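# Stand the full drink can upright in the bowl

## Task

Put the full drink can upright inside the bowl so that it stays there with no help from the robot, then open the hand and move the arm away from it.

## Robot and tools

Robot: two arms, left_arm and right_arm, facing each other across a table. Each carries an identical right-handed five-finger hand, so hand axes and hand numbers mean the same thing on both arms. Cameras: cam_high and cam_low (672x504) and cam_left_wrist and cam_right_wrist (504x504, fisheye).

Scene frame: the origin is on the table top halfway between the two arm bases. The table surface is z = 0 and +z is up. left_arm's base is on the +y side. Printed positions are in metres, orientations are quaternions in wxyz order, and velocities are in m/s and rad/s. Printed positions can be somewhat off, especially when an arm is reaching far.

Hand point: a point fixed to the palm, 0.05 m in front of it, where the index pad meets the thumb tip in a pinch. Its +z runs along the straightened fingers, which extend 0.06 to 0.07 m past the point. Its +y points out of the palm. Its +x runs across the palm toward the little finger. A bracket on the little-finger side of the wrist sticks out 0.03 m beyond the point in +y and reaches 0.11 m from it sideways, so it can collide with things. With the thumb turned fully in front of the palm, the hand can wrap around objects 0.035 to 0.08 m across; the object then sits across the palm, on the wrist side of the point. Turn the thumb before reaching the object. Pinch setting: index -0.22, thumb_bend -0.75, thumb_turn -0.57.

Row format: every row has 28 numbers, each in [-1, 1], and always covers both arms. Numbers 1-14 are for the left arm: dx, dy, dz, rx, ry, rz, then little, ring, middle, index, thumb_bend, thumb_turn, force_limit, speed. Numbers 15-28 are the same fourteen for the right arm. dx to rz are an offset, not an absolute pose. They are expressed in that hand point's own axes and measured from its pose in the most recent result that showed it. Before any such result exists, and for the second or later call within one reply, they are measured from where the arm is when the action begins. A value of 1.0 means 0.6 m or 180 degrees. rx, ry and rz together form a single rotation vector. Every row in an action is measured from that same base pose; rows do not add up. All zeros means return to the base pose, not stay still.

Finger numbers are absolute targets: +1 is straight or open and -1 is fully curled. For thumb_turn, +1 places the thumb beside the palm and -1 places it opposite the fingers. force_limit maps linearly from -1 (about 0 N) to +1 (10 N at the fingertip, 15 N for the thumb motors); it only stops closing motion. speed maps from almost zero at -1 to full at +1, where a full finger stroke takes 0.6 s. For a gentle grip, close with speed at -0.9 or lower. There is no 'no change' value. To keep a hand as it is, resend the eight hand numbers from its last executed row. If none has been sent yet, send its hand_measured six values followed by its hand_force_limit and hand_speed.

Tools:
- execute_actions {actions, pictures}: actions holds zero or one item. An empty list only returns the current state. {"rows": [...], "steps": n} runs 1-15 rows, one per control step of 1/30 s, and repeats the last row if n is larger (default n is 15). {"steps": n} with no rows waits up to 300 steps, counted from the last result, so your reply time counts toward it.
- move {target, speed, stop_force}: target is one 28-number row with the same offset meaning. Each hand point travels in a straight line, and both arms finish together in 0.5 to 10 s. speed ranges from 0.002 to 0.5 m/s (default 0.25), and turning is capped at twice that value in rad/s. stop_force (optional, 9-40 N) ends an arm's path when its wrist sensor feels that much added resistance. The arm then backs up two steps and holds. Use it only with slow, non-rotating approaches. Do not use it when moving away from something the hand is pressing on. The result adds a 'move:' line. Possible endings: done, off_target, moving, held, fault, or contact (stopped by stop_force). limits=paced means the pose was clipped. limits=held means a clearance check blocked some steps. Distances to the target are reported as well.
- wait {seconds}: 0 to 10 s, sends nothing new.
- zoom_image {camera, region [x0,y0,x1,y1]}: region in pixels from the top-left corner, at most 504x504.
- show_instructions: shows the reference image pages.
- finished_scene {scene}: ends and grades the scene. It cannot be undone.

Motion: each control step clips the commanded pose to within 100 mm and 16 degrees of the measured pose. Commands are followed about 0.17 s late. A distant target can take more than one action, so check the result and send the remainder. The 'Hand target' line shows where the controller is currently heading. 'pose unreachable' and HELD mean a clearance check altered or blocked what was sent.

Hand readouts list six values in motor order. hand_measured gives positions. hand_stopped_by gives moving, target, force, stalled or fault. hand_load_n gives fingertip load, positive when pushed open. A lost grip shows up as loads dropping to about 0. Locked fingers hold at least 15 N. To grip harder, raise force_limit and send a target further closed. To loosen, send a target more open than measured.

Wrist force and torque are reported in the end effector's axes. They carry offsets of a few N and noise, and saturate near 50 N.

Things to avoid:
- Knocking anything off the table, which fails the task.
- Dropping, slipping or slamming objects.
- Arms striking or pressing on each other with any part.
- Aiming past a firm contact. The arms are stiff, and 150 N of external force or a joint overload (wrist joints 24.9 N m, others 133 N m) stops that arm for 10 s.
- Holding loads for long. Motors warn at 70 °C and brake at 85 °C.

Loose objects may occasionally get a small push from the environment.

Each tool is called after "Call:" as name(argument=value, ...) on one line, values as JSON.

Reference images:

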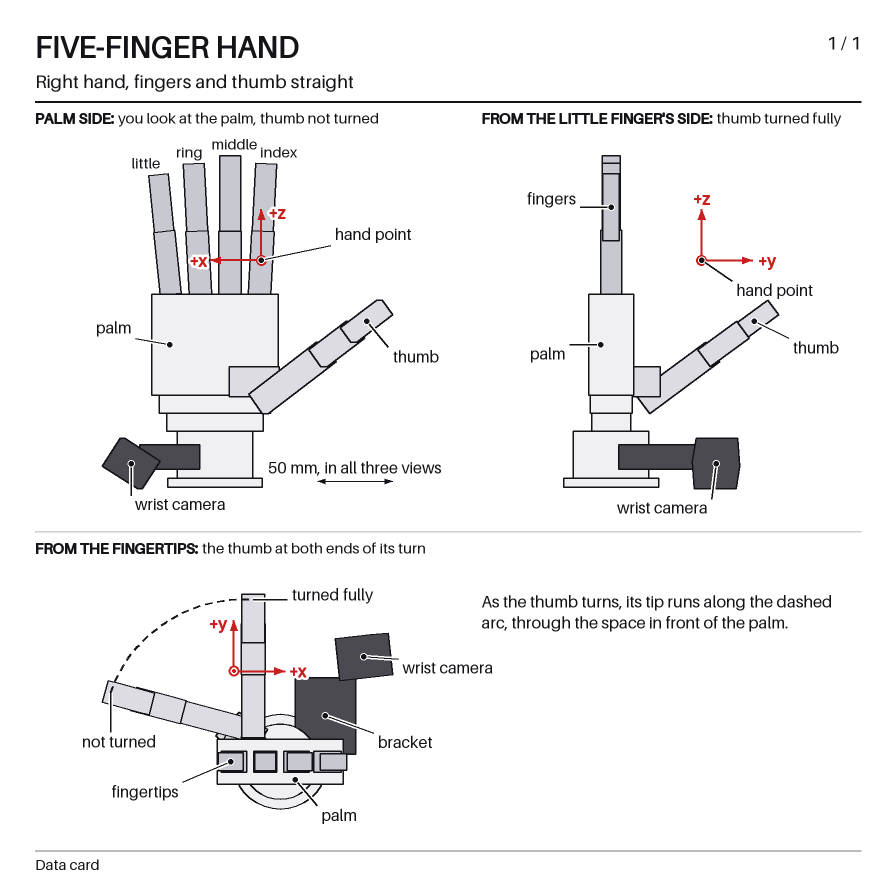

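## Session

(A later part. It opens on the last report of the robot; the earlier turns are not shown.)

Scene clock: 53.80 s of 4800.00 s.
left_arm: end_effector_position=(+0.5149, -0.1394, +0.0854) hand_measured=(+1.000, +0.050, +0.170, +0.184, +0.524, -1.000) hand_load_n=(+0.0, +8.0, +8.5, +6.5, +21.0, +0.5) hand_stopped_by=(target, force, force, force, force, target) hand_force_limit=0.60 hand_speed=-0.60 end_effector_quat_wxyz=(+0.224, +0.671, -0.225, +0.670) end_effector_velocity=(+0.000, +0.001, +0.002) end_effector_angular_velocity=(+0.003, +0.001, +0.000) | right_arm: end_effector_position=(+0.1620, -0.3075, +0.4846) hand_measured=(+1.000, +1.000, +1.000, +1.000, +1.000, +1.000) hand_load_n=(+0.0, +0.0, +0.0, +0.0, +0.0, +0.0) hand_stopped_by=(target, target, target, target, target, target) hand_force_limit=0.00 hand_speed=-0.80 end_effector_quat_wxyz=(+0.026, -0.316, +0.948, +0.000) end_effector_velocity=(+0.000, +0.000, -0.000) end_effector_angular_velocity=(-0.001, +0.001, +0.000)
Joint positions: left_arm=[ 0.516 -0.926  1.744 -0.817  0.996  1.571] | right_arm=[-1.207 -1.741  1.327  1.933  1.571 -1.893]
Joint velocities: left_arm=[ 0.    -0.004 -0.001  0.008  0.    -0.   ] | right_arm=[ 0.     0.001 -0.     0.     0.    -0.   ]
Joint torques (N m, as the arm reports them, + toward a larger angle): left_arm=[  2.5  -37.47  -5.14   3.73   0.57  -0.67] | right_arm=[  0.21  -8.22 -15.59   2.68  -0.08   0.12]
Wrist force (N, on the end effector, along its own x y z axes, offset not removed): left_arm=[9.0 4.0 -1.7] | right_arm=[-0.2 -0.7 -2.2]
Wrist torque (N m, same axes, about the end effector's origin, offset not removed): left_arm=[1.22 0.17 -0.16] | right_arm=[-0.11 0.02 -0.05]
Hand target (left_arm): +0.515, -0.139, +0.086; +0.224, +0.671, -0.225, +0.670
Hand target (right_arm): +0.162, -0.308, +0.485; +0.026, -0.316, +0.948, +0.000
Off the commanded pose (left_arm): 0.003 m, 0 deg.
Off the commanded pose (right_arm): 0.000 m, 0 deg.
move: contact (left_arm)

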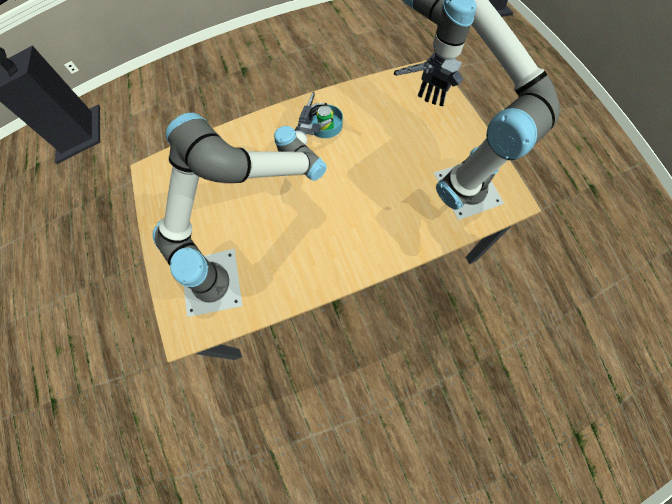

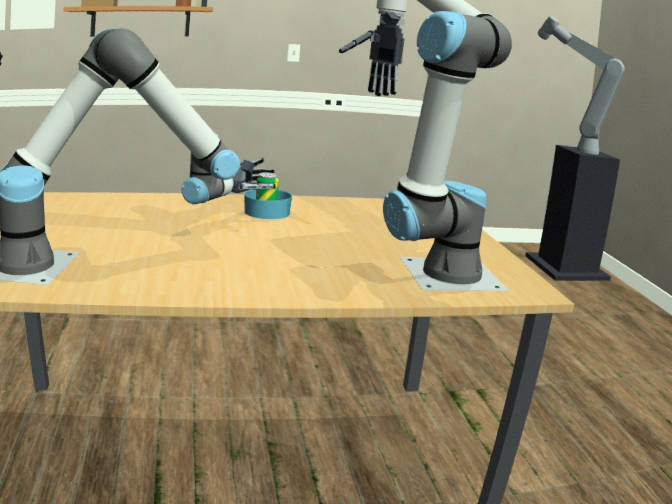

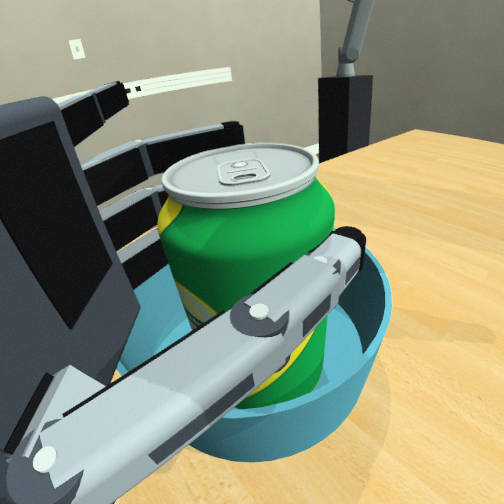

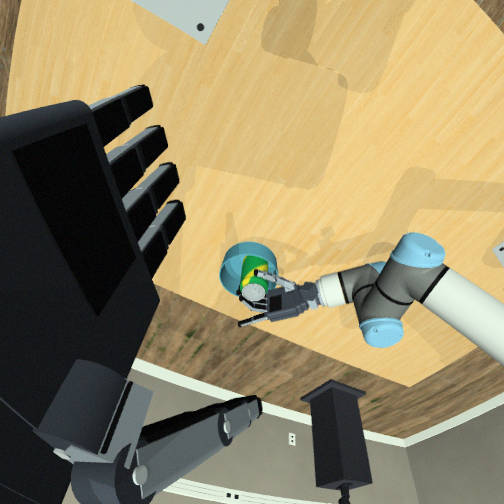

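Call:
move(target=[0.002,0,0,0,0,0,1,1,1,1,1,-1,0.6,-0.3, 0,0,0,0,0,0,1,1,1,1,1,1,0,-0.8])

Call:
move(target=[0.1,0,-0.22,0,0,0,1,1,1,1,1,-1,0.6,-0.3, 0,0,0,0,0,0,1,1,1,1,1,1,0,-0.8], speed=0.15)

Scene clock: 56.03 s of 4800.00 s.
left_arm: end_effector_position=(+0.5149, -0.1394, +0.0866) hand_measured=(+1.000, +1.000, +1.000, +1.000, +1.000, -1.000) hand_load_n=(+0.0, +0.0, +0.0, +0.0, +0.0, +0.0) hand_stopped_by=(target, target, target, target, target, target) hand_force_limit=0.60 hand_speed=-0.30 end_effector_quat_wxyz=(+0.224, +0.671, -0.225, +0.670) end_effector_velocity=(+0.001, +0.001, -0.001) end_effector_angular_velocity=(-0.000, +0.000, +0.002) | right_arm: end_effector_position=(+0.1620, -0.3075, +0.4846) hand_measured=(+1.000, +1.000, +1.000, +1.000, +1.000, +1.000) hand_load_n=(+0.0, +0.0, +0.0, +0.0, +0.0, +0.0) hand_stopped_by=(target, target, target, target, target, target) hand_force_limit=0.00 hand_speed=-0.80 end_effector_quat_wxyz=(+0.026, -0.316, +0.948, +0.000) end_effector_velocity=(+0.000, +0.000, -0.000) end_effector_angular_velocity=(+0.000, +0.001, +0.000)
Joint positions: left_arm=[ 0.516 -0.928  1.744 -0.815  0.996  1.571] | right_arm=[-1.207 -1.741  1.327  1.933  1.571 -1.893]
Joint velocities: left_arm=[ 0.002  0.001 -0.    -0.001 -0.    -0.   ] | right_arm=[-0.     0.001  0.    -0.    -0.    -0.   ]
Joint torques (N m, as the arm reports them, + toward a larger angle): left_arm=[  2.38 -44.18 -27.07   1.38   0.54   0.43] | right_arm=[  1.39  -7.61 -17.73   2.95   0.04  -0.08]
Wrist force (N, on the end effector, along its own x y z axes, offset not removed): left_arm=[-0.9 4.4 -1.1] | right_arm=[1.2 0.4 1.1]
Wrist torque (N m, same axes, about the end effector's origin, offset not removed): left_arm=[0.63 0.04 0.13] | right_arm=[-0.13 -0.30 0.10]
Hand target (left_arm): +0.515, -0.139, +0.087; +0.224, +0.671, -0.225, +0.670
Hand target (right_arm): +0.162, -0.308, +0.485; +0.026, -0.316, +0.948, +0.000
Off the commanded pose (left_arm): 0.000 m, 0 deg.
Off the commanded pose (right_arm): 0.000 m, 0 deg.
move: done

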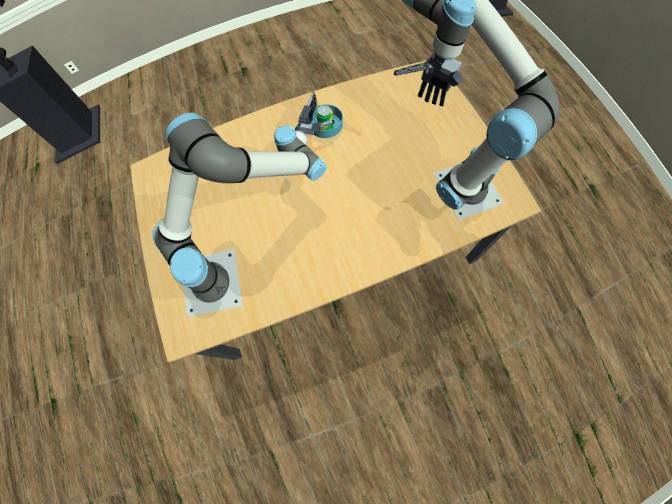

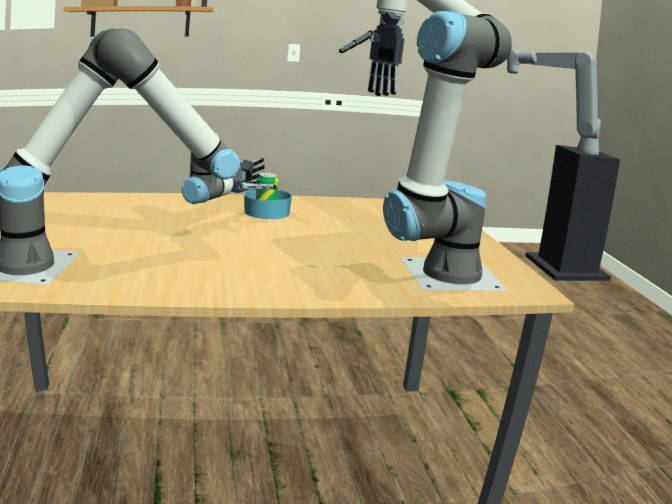

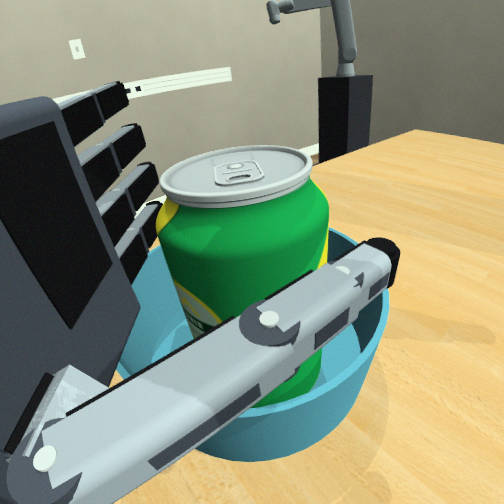

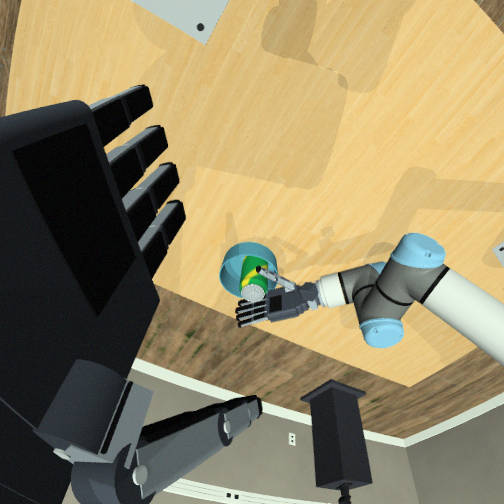

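Scene clock: 57.57 s of 4800.00 s.
left_arm: end_effector_position=(+0.4099, -0.0600, +0.1467) hand_measured=(+1.000, +1.000, +1.000, +1.000, +1.000, -1.000) hand_load_n=(+0.0, +0.0, +0.0, +0.0, +0.0, +0.0) hand_stopped_by=(target, target, target, target, target, target) hand_force_limit=0.60 hand_speed=-0.30 end_effector_quat_wxyz=(+0.224, +0.671, -0.225, +0.670) end_effector_velocity=(-0.003, +0.001, +0.001) end_effector_angular_velocity=(+0.001, -0.000, -0.001) | right_arm: end_effector_position=(+0.1620, -0.3075, +0.4846) hand_measured=(+1.000, +1.000, +1.000, +1.000, +1.000, +1.000) hand_load_n=(+0.0, +0.0, +0.0, +0.0, +0.0, +0.0) hand_stopped_by=(target, target, target, target, target, target) hand_force_limit=0.00 hand_speed=-0.80 end_effector_quat_wxyz=(+0.026, -0.316, +0.948, +0.000) end_effector_velocity=(+0.000, +0.000, -0.000) end_effector_angular_velocity=(-0.000, +0.002, -0.000)
Joint positions: left_arm=[ 0.34  -1.257  2.088 -0.829  0.82   1.571] | right_arm=[-1.207 -1.741  1.327  1.933  1.571 -1.893]
Joint velocities: left_arm=[-0.006 -0.006  0.005  0.001 -0.004  0.   ] | right_arm=[ 0.     0.002  0.    -0.    -0.     0.   ]
Joint torques (N m, as the arm reports them, + toward a larger angle): left_arm=[ -7.18 -32.21  -1.05   1.63  -3.16   1.33] | right_arm=[  0.47  -6.75 -16.22   2.91   0.17   0.22]
Wrist force (N, on the end effector, along its own x y z axes, offset not removed): left_arm=[-0.5 4.2 -1.3] | right_arm=[2.5 -1.7 1.1]
Wrist torque (N m, same axes, about the end effector's origin, offset not removed): left_arm=[0.88 0.29 0.26] | right_arm=[-0.31 -0.44 0.08]
Hand target (left_arm): +0.410, -0.060, +0.147; +0.224, +0.671, -0.225, +0.670
Hand target (right_arm): +0.162, -0.308, +0.485; +0.026, -0.316, +0.948, +0.000
Off the commanded pose (left_arm): 0.000 m, 0 deg.
Off the commanded pose (right_arm): 0.000 m, 0 deg.
move: done

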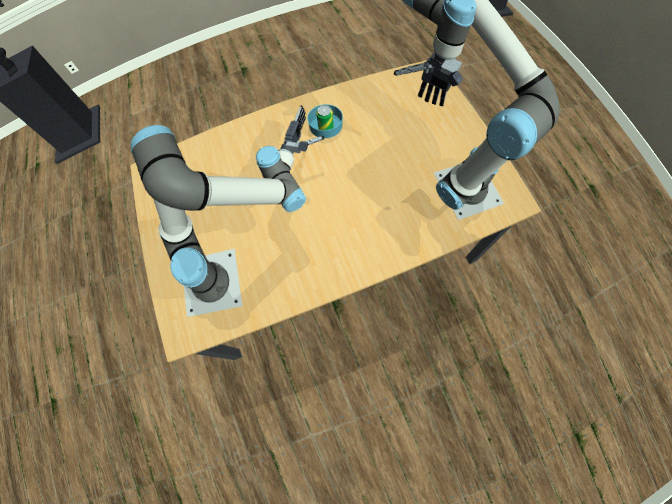

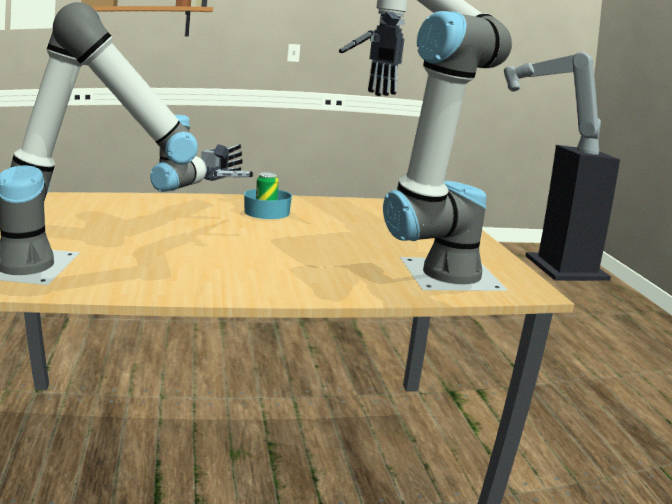

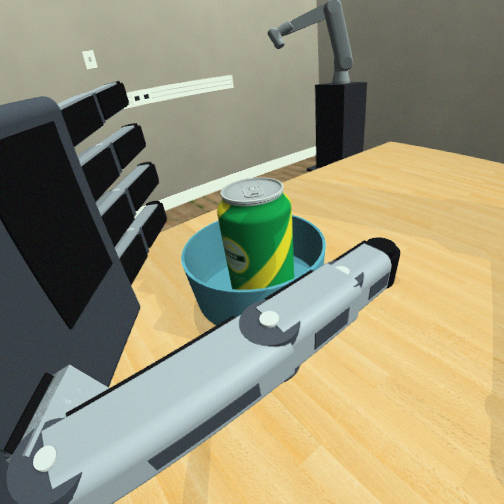

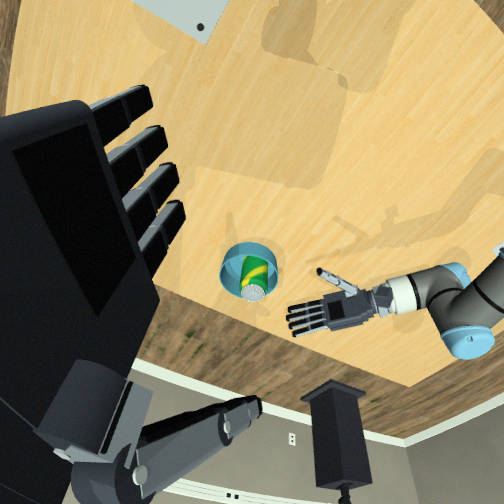

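Call:
finished_scene(scene=1)

The scene is finished: the task was done.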